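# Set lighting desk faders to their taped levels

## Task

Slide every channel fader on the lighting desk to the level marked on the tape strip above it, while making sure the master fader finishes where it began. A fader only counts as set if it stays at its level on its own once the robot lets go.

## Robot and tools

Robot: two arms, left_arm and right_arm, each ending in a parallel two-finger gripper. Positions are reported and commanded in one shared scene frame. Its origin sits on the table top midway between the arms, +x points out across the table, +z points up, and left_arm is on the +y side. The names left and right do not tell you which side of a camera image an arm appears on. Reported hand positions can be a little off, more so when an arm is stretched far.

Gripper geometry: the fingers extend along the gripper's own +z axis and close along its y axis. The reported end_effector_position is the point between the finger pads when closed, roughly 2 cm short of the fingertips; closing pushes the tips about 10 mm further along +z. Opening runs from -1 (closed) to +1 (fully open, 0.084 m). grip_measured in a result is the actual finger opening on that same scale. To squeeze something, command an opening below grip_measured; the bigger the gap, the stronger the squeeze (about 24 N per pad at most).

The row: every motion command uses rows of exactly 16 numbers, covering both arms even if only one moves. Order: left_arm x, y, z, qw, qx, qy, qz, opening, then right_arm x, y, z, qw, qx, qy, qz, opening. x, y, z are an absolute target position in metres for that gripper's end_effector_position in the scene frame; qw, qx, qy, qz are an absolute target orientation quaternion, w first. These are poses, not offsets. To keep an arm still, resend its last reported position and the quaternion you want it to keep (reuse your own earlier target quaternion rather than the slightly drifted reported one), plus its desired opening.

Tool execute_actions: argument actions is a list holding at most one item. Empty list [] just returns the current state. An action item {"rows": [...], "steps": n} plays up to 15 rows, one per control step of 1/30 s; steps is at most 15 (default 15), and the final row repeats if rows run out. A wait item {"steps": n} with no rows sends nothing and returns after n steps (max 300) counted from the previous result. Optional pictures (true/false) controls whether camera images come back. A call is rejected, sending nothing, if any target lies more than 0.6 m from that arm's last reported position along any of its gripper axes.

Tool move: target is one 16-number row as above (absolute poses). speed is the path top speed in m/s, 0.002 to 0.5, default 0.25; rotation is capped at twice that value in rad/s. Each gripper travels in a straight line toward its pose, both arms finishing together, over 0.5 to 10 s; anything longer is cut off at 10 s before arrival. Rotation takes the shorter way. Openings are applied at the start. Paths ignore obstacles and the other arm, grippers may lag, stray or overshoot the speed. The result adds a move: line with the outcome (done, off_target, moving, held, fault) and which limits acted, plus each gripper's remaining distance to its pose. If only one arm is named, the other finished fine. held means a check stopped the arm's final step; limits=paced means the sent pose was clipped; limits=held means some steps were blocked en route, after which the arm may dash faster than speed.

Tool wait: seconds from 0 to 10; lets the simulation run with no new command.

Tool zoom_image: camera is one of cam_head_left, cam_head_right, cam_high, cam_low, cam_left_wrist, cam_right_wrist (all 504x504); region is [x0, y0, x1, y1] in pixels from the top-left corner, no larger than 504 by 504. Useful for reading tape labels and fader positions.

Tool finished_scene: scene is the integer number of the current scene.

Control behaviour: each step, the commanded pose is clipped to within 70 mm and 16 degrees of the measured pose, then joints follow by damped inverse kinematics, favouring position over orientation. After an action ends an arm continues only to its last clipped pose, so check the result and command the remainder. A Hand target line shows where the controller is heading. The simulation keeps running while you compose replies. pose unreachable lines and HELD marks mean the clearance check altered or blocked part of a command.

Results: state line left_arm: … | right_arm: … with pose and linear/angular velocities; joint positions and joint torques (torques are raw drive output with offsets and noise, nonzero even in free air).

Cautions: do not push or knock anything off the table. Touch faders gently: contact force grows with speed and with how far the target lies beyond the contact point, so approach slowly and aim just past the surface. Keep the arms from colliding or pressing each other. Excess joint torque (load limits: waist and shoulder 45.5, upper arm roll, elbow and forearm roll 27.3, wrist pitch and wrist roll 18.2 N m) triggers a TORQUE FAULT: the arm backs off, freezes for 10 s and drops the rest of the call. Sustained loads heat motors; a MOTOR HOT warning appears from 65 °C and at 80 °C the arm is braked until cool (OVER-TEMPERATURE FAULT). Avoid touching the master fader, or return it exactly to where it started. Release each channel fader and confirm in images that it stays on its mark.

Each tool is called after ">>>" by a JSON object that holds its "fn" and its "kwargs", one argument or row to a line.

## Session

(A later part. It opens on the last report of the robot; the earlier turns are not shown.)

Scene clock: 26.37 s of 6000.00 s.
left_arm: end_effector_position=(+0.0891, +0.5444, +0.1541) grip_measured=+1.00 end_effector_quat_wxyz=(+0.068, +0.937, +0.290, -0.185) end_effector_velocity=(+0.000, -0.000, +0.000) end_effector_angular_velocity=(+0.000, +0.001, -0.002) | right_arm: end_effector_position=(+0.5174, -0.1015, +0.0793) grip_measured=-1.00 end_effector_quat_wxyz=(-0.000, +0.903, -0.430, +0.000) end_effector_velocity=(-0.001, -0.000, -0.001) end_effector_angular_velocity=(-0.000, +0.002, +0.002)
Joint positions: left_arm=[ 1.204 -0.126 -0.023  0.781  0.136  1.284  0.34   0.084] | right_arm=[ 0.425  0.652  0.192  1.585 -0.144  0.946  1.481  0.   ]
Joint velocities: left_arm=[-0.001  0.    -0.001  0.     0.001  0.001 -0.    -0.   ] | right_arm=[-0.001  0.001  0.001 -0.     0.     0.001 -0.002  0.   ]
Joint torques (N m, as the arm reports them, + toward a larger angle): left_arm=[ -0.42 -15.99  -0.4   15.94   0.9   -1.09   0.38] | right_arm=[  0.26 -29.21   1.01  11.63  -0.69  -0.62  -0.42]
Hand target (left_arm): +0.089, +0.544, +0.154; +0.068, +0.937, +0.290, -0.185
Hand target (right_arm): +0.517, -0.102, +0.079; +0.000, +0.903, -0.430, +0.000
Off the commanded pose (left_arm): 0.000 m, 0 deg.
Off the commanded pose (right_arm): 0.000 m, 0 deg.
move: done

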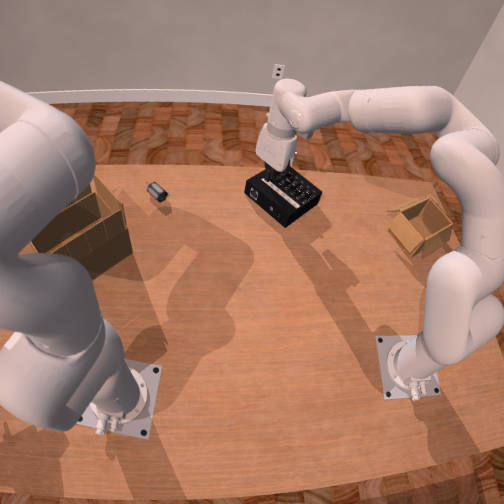

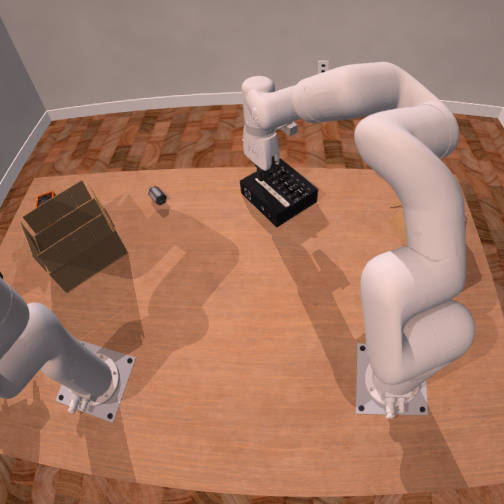

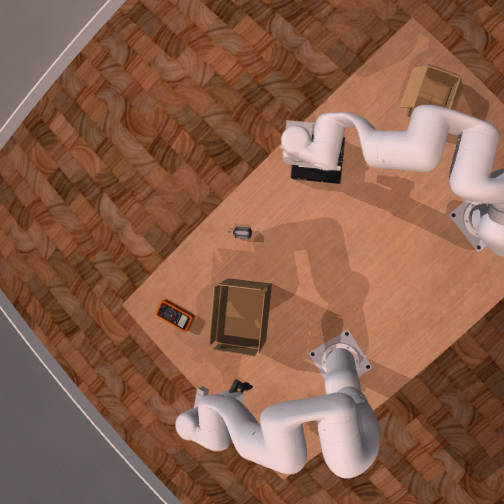

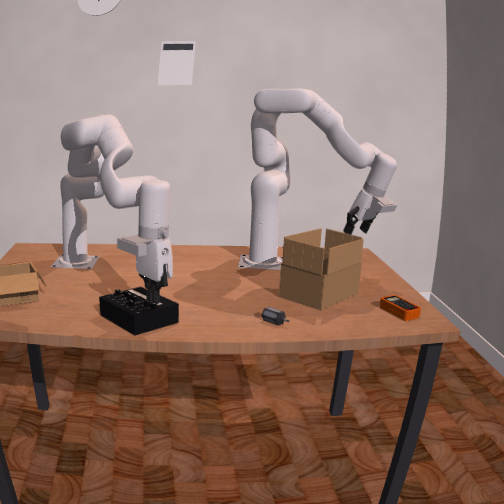

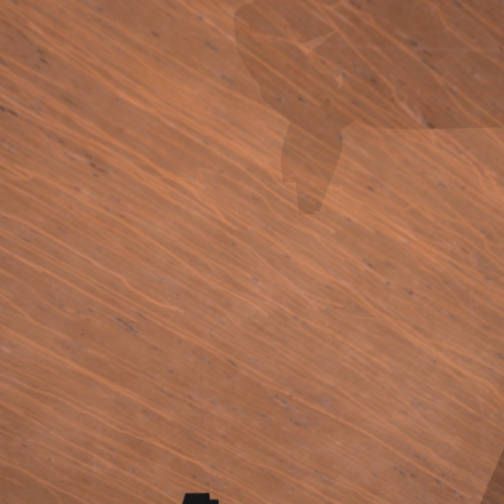

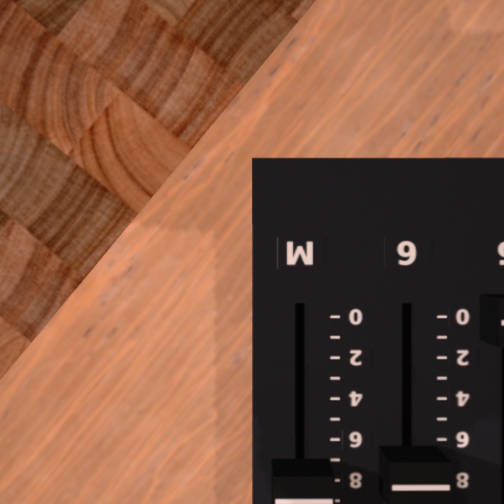

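>>> {"fn": "move", "kwargs": {
  "target": [0.0891,0.5444,0.1541,0.068,0.937,0.29,-0.185,1,0.5271,-0.1137,0.078,0,0.903,-0.43,0,-1],
  "speed": 0.015
}}

>>> {"fn": "move", "kwargs": {
  "target": [0.0891,0.5444,0.1541,0.068,0.937,0.29,-0.185,1,0.524,-0.11,0.105,0,0.91,-0.41,0,-1],
  "speed": 0.05
}}

>>> {"fn": "move", "kwargs": {
  "target": [0.0891,0.5444,0.1541,0.068,0.937,0.29,-0.185,1,0.546,-0.1723,0.105,0,0.43,0.903,0,-1],
  "speed": 0.5
}}

>>> {"fn": "move", "kwargs": {
  "target": [0.0891,0.5444,0.1541,0.068,0.937,0.29,-0.185,1,0.546,-0.1723,0.078,0,0.43,0.903,0,-1],
  "speed": 0.03
}}

Scene clock: 33.40 s of 6000.00 s.
left_arm: end_effector_position=(+0.0891, +0.5444, +0.1541) grip_measured=+1.00 end_effector_quat_wxyz=(+0.068, +0.937, +0.290, -0.185) end_effector_velocity=(+0.000, -0.001, +0.000) end_effector_angular_velocity=(-0.002, +0.001, -0.001) | right_arm: end_effector_position=(+0.5272, -0.1133, +0.0786) grip_measured=-1.00 end_effector_quat_wxyz=(-0.001, +0.903, -0.430, +0.000) end_effector_velocity=(-0.001, -0.001, -0.001) end_effector_angular_velocity=(-0.002, +0.002, +0.002)
Joint positions: left_arm=[ 1.204 -0.126 -0.023  0.781  0.136  1.284  0.34   0.084] | right_arm=[ 0.404  0.662  0.188  1.601 -0.142  0.95   1.455  0.   ]
Joint velocities: left_arm=[-0.    -0.    -0.001  0.    -0.001  0.002  0.001 -0.   ] | right_arm=[-0.001  0.001  0.001 -0.    -0.002  0.002 -0.002  0.   ]
Joint torques (N m, as the arm reports them, + toward a larger angle): left_arm=[ -0.36 -16.09  -0.33  16.07   0.98  -1.07   0.24] | right_arm=[ -1.   -22.19  -1.86   8.08  -1.33  -0.17  -0.45]
Hand target (left_arm): +0.089, +0.544, +0.154; +0.068, +0.937, +0.290, -0.185
Hand target (right_arm): +0.527, -0.114, +0.078; +0.000, +0.903, -0.430, +0.000
Off the commanded pose (left_arm): 0.000 m, 0 deg.
Off the commanded pose (right_arm): 0.001 m, 0 deg.
After step 90, 2.73 s passed at rest.
move: done

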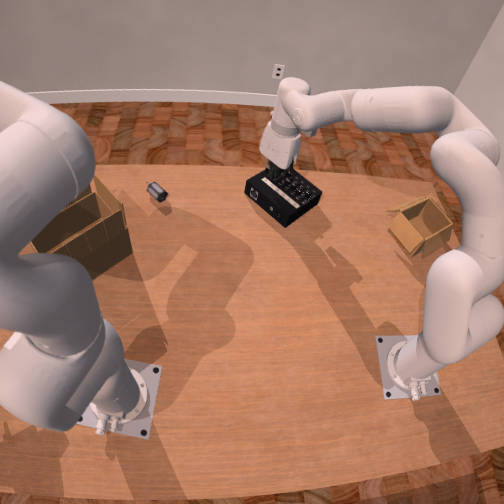

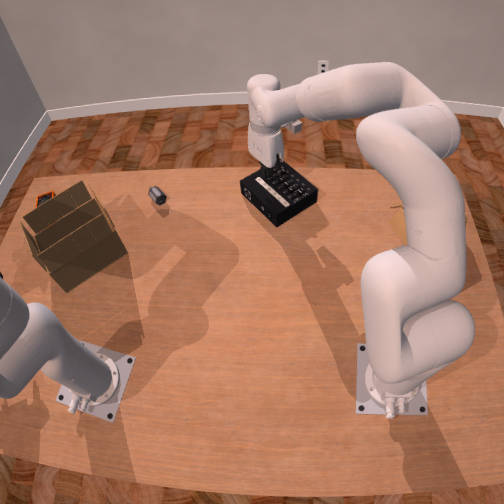

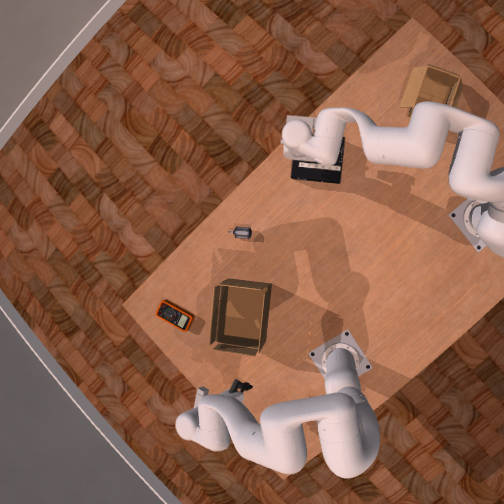

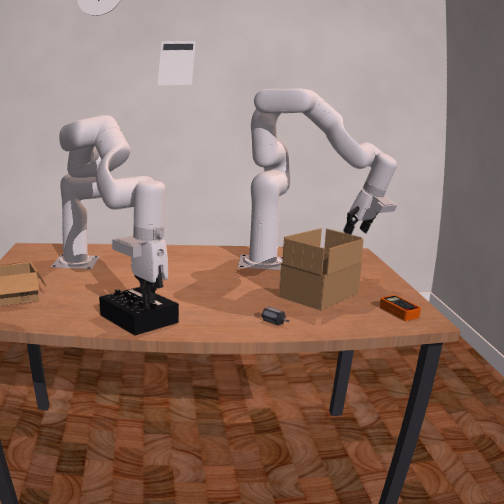

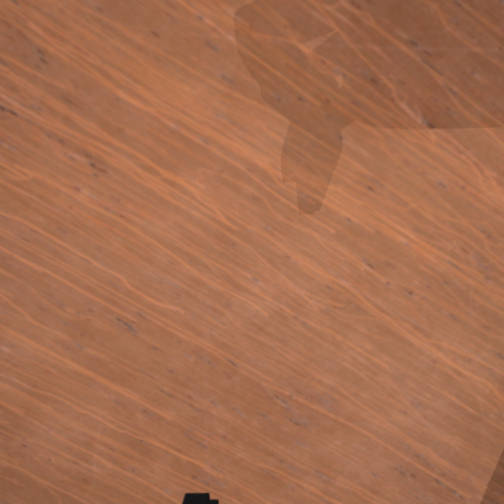

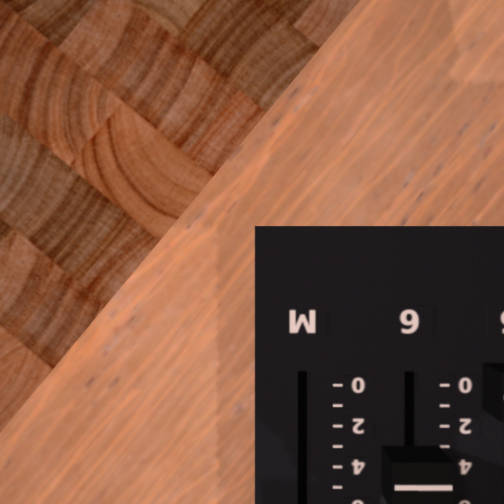

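Scene clock: 34.27 s of 6000.00 s.
left_arm: end_effector_position=(+0.0891, +0.5444, +0.1541) grip_measured=+1.00 end_effector_quat_wxyz=(+0.068, +0.937, +0.290, -0.185) end_effector_velocity=(+0.000, +0.000, +0.000) end_effector_angular_velocity=(+0.000, -0.000, -0.000) | right_arm: end_effector_position=(+0.5238, -0.1103, +0.1045) grip_measured=-1.00 end_effector_quat_wxyz=(+0.000, +0.912, -0.411, -0.000) end_effector_velocity=(-0.001, -0.001, -0.001) end_effector_angular_velocity=(-0.003, +0.004, +0.004)
Joint positions: left_arm=[ 1.204 -0.126 -0.023  0.781  0.136  1.284  0.34   0.084] | right_arm=[ 0.402  0.624  0.202  1.615 -0.139  1.006  1.418  0.   ]
Joint velocities: left_arm=[ 0.001  0.    -0.001  0.001 -0.     0.     0.    -0.   ] | right_arm=[ 0.    -0.     0.    -0.002 -0.001  0.003 -0.003  0.   ]
Joint torques (N m, as the arm reports them, + toward a larger angle): left_arm=[ -0.63 -16.26  -0.03  16.2    1.07  -1.14   0.31] | right_arm=[  1.41 -33.19   2.89  14.04  -0.34  -0.88  -0.38]
Hand target (left_arm): +0.089, +0.544, +0.154; +0.068, +0.937, +0.290, -0.185
Hand target (right_arm): +0.524, -0.110, +0.105; +0.000, +0.912, -0.411, +0.000
Off the commanded pose (left_arm): 0.000 m, 0 deg.
Off the commanded pose (right_arm): 0.001 m, 0 deg.
move: done

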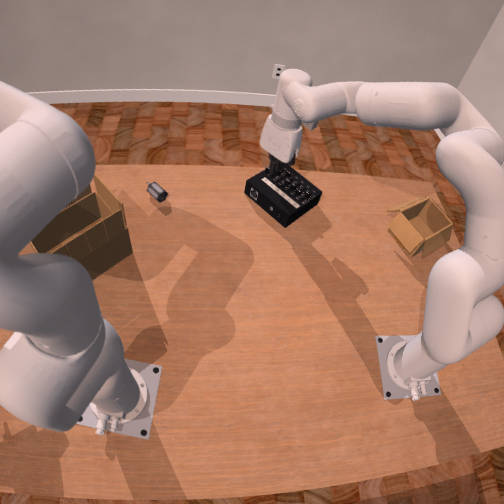

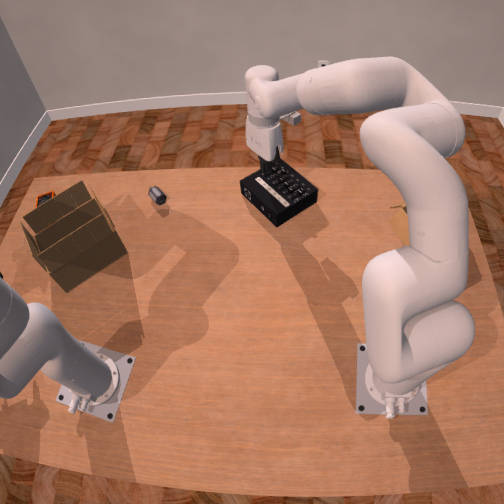

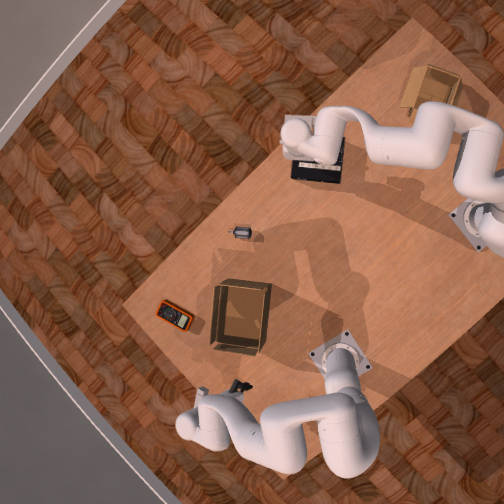

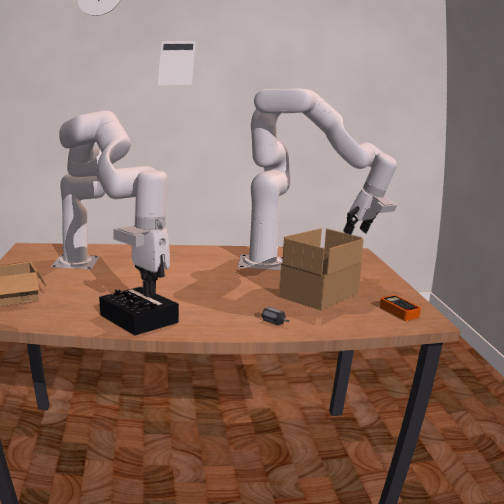

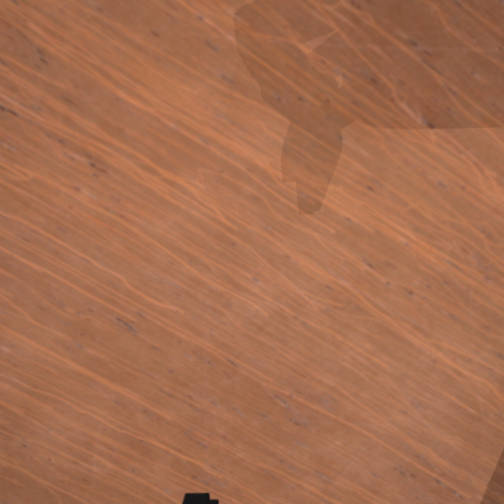

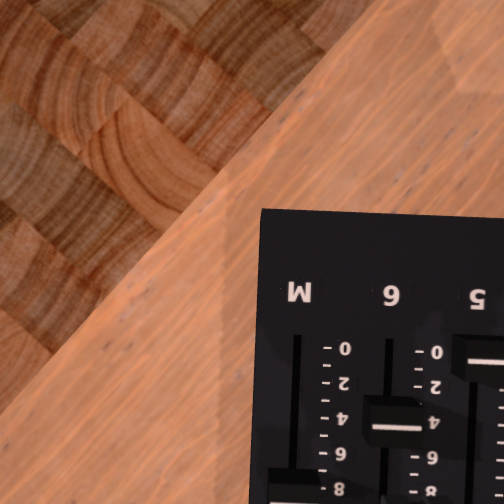

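Scene clock: 37.93 s of 6000.00 s.
left_arm: end_effector_position=(+0.0891, +0.5444, +0.1541) grip_measured=+1.00 end_effector_quat_wxyz=(+0.068, +0.937, +0.290, -0.185) end_effector_velocity=(-0.000, -0.000, -0.000) end_effector_angular_velocity=(-0.001, +0.001, +0.001) | right_arm: end_effector_position=(+0.5461, -0.1728, +0.1050) grip_measured=-1.00 end_effector_quat_wxyz=(+0.000, +0.431, +0.902, -0.000) end_effector_velocity=(+0.002, -0.002, +0.001) end_effector_angular_velocity=(+0.001, -0.001, +0.005)
Joint positions: left_arm=[ 1.204 -0.126 -0.023  0.781  0.136  1.284  0.34   0.084] | right_arm=[-0.107  0.734  0.744  1.602 -0.54   1.082 -1.554  0.   ]
Joint velocities: left_arm=[-0.     0.     0.001 -0.001 -0.     0.001 -0.001  0.   ] | right_arm=[-0.002  0.002 -0.001  0.005 -0.     0.001 -0.009  0.   ]
Joint torques (N m, as the arm reports them, + toward a larger angle): left_arm=[  0.05 -16.27  -0.28  16.28   1.16  -1.12   0.33] | right_arm=[  1.31 -30.29  10.05  12.47  -0.29  -0.85  -0.4 ]
Hand target (left_arm): +0.089, +0.544, +0.154; +0.068, +0.937, +0.290, -0.185
Hand target (right_arm): +0.546, -0.173, +0.105; +0.000, +0.431, +0.903, -0.000
Off the commanded pose (left_arm): 0.000 m, 0 deg.
Off the commanded pose (right_arm): 0.001 m, 0 deg.
move: done

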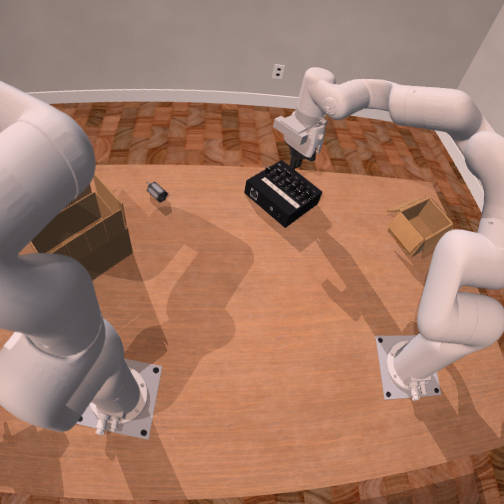

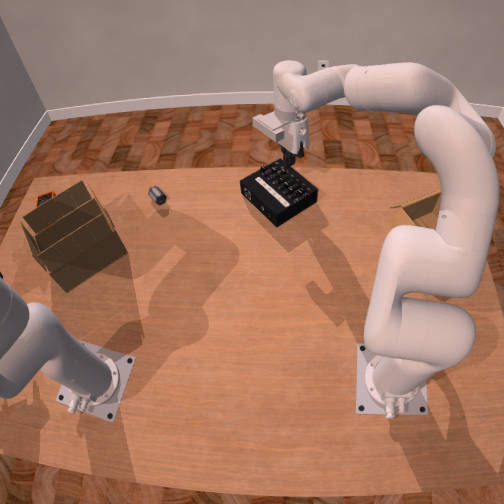

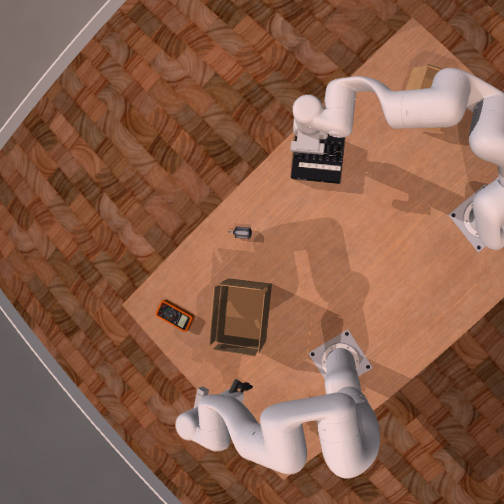

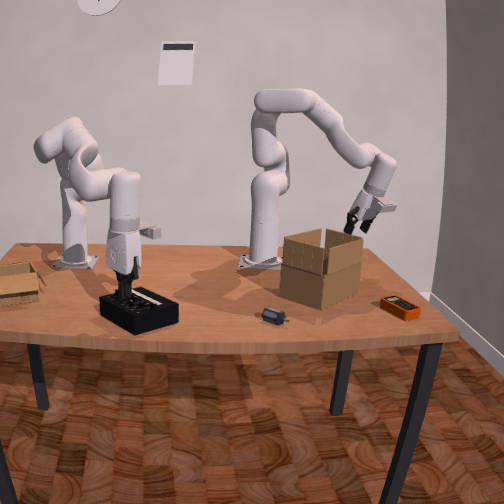

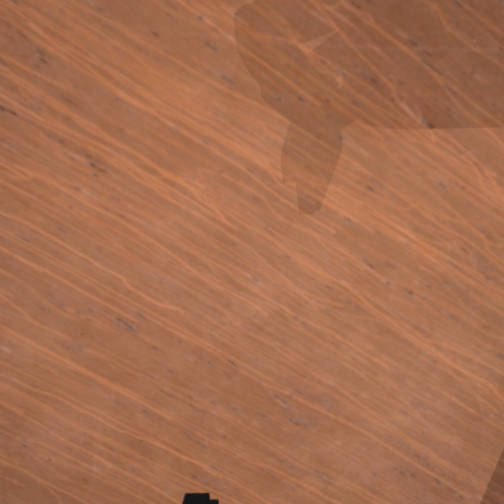

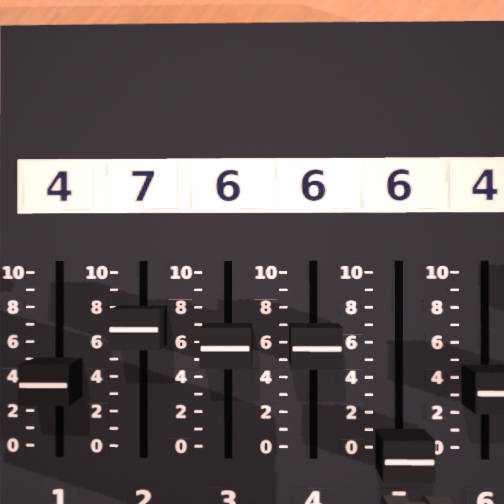

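Scene clock: 39.10 s of 6000.00 s.
left_arm: end_effector_position=(+0.0891, +0.5444, +0.1541) grip_measured=+1.00 end_effector_quat_wxyz=(+0.068, +0.937, +0.290, -0.185) end_effector_velocity=(+0.001, -0.001, -0.000) end_effector_angular_velocity=(-0.001, +0.000, -0.003) | right_arm: end_effector_position=(+0.5466, -0.1719, +0.0793) grip_measured=-1.00 end_effector_quat_wxyz=(+0.001, +0.430, +0.903, +0.001) end_effector_velocity=(-0.001, +0.000, -0.002) end_effector_angular_velocity=(-0.001, -0.000, +0.001)
Joint positions: left_arm=[ 1.204 -0.126 -0.023  0.781  0.136  1.284  0.34   0.084] | right_arm=[-0.097  0.771  0.723  1.585 -0.567  1.031 -1.54   0.   ]
Joint velocities: left_arm=[-0.001 -0.    -0.002 -0.    -0.001  0.001  0.001  0.   ] | right_arm=[ 0.001  0.002 -0.    -0.002 -0.003 -0.003  0.002  0.   ]
Joint torques (N m, as the arm reports them, + toward a larger angle): left_arm=[ -0.31 -16.05  -0.47  16.46   1.26  -1.08   0.3 ] | right_arm=[  1.37 -27.78   9.37  10.72  -0.28  -0.86  -0.4 ]
Hand target (left_arm): +0.089, +0.544, +0.154; +0.068, +0.937, +0.290, -0.185
Hand target (right_arm): +0.546, -0.172, +0.078; -0.000, +0.430, +0.903, +0.000
Off the commanded pose (left_arm): 0.000 m, 0 deg.
Off the commanded pose (right_arm): 0.001 m, 0 deg.
move: done

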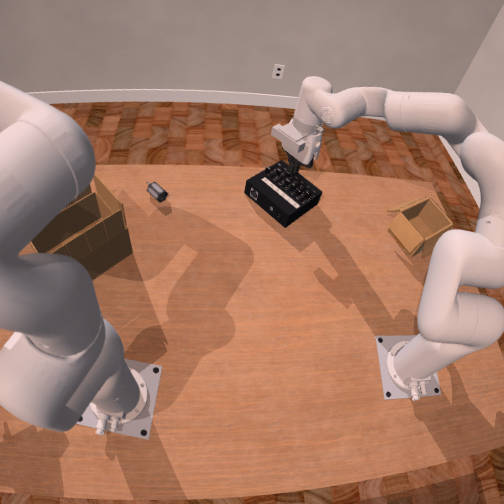

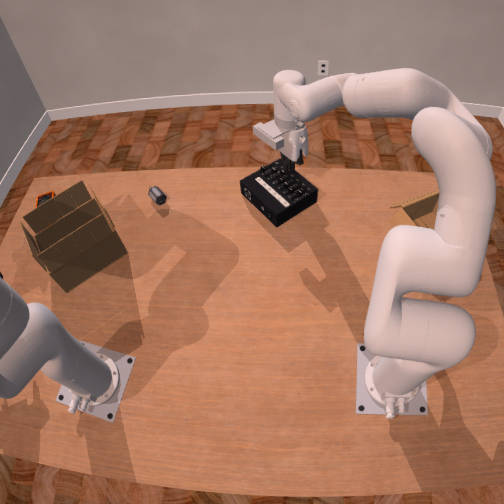

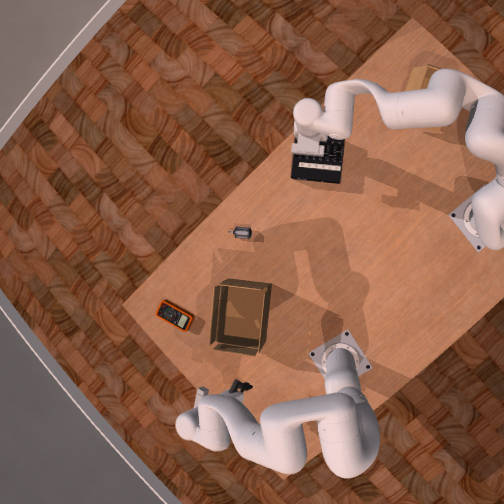

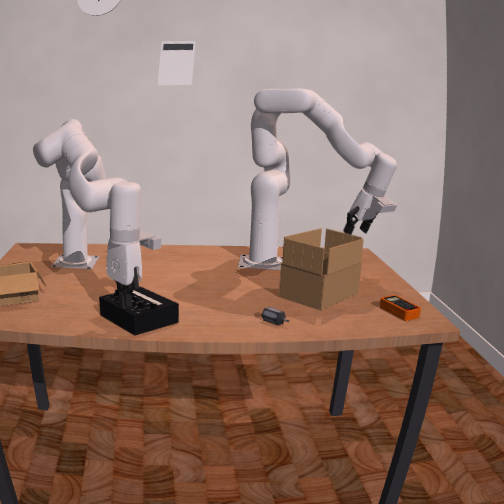

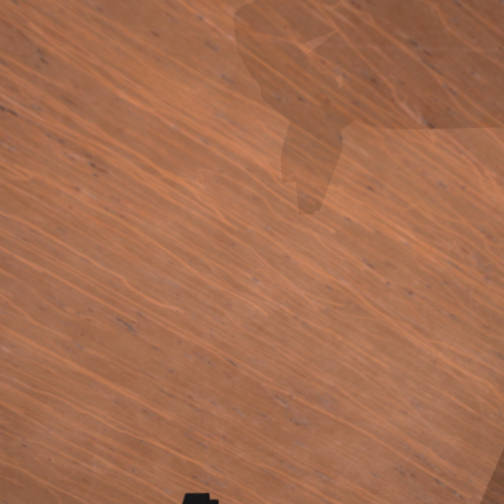

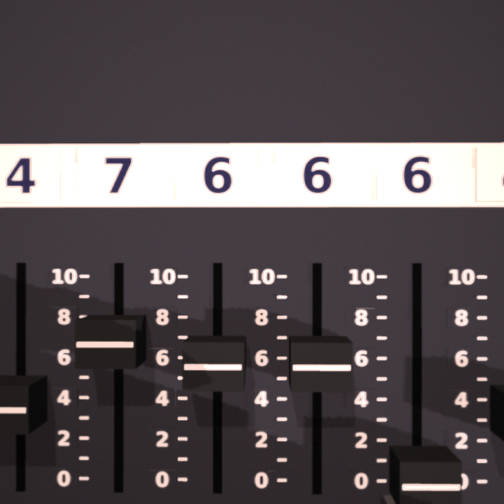

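>>> {"fn": "move", "kwargs": {
  "target": [0.0891,0.5444,0.1541,0.068,0.937,0.29,-0.185,1,0.5318,-0.1541,0.082,0,0.43,0.903,0,-1],
  "speed": 0.015
}}

Scene clock: 43.57 s of 6000.00 s.
left_arm: end_effector_position=(+0.0891, +0.5444, +0.1541) grip_measured=+1.00 end_effector_quat_wxyz=(+0.068, +0.937, +0.290, -0.185) end_effector_velocity=(+0.001, +0.000, -0.000) end_effector_angular_velocity=(+0.002, -0.001, -0.001) | right_arm: end_effector_position=(+0.5317, -0.1540, +0.0818) grip_measured=-1.00 end_effector_quat_wxyz=(-0.000, +0.430, +0.903, -0.000) end_effector_velocity=(+0.000, +0.000, +0.001) end_effector_angular_velocity=(+0.001, -0.003, -0.004)
Joint positions: left_arm=[ 1.204 -0.126 -0.023  0.781  0.136  1.284  0.34   0.084] | right_arm=[-0.077  0.75   0.733  1.553 -0.562  1.026 -1.501  0.   ]
Joint velocities: left_arm=[-0.001 -0.    -0.001 -0.    -0.    -0.003 -0.001 -0.   ] | right_arm=[-0.001 -0.003  0.    -0.001  0.001 -0.001  0.003  0.   ]
Joint torques (N m, as the arm reports them, + toward a larger angle): left_arm=[ -0.34 -15.87  -0.34  16.42   1.02  -1.1    0.36] | right_arm=[  1.32 -30.22  10.39  12.04  -0.25  -0.85  -0.41]
Hand target (left_arm): +0.089, +0.544, +0.154; +0.068, +0.937, +0.290, -0.185
Hand target (right_arm): +0.532, -0.154, +0.082; -0.000, +0.430, +0.903, +0.000
Off the commanded pose (left_arm): 0.000 m, 0 deg.
Off the commanded pose (right_arm): 0.000 m, 0 deg.
move: done

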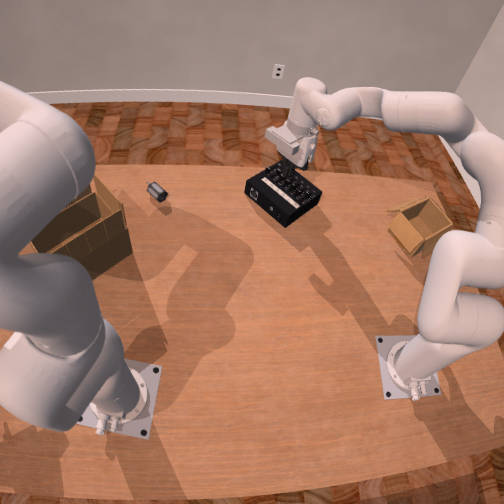

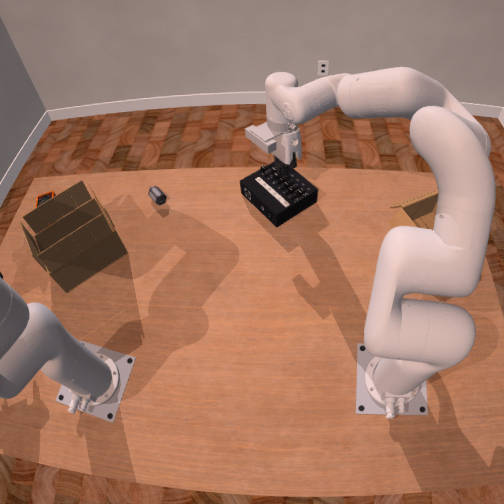

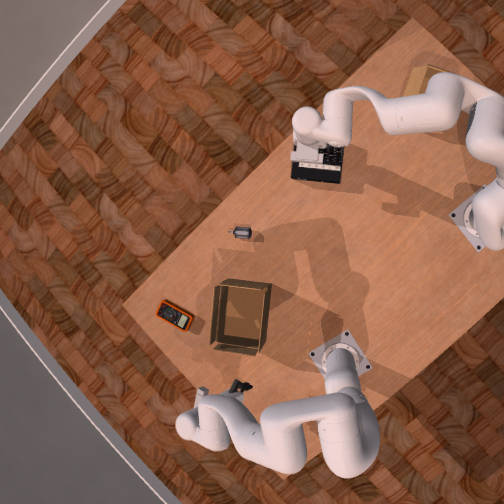

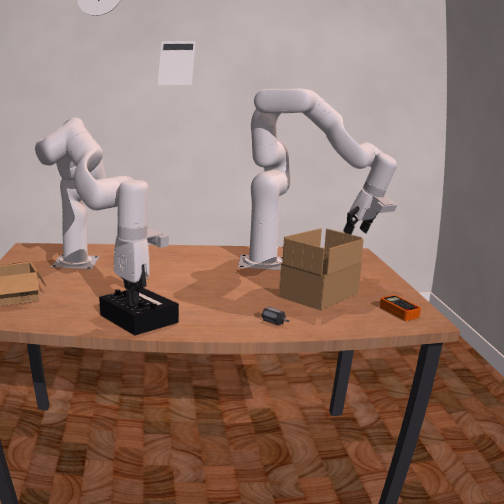

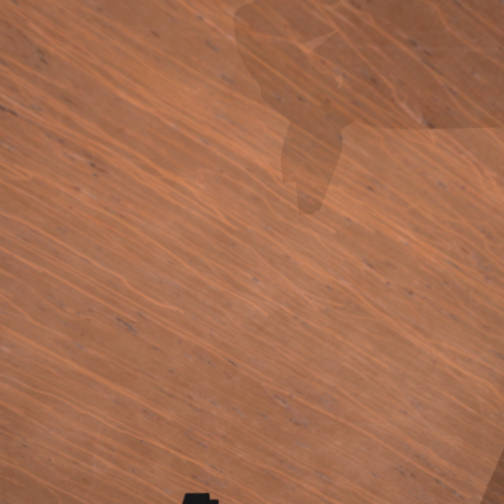

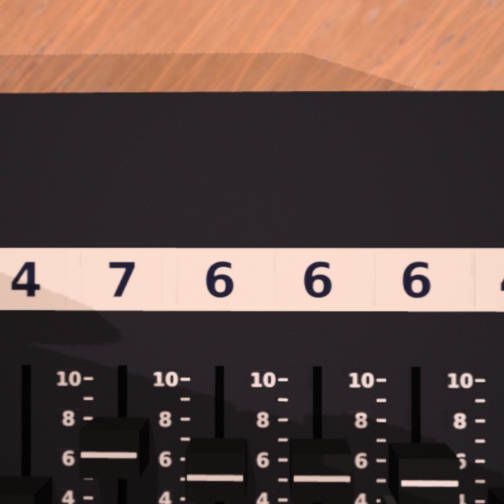

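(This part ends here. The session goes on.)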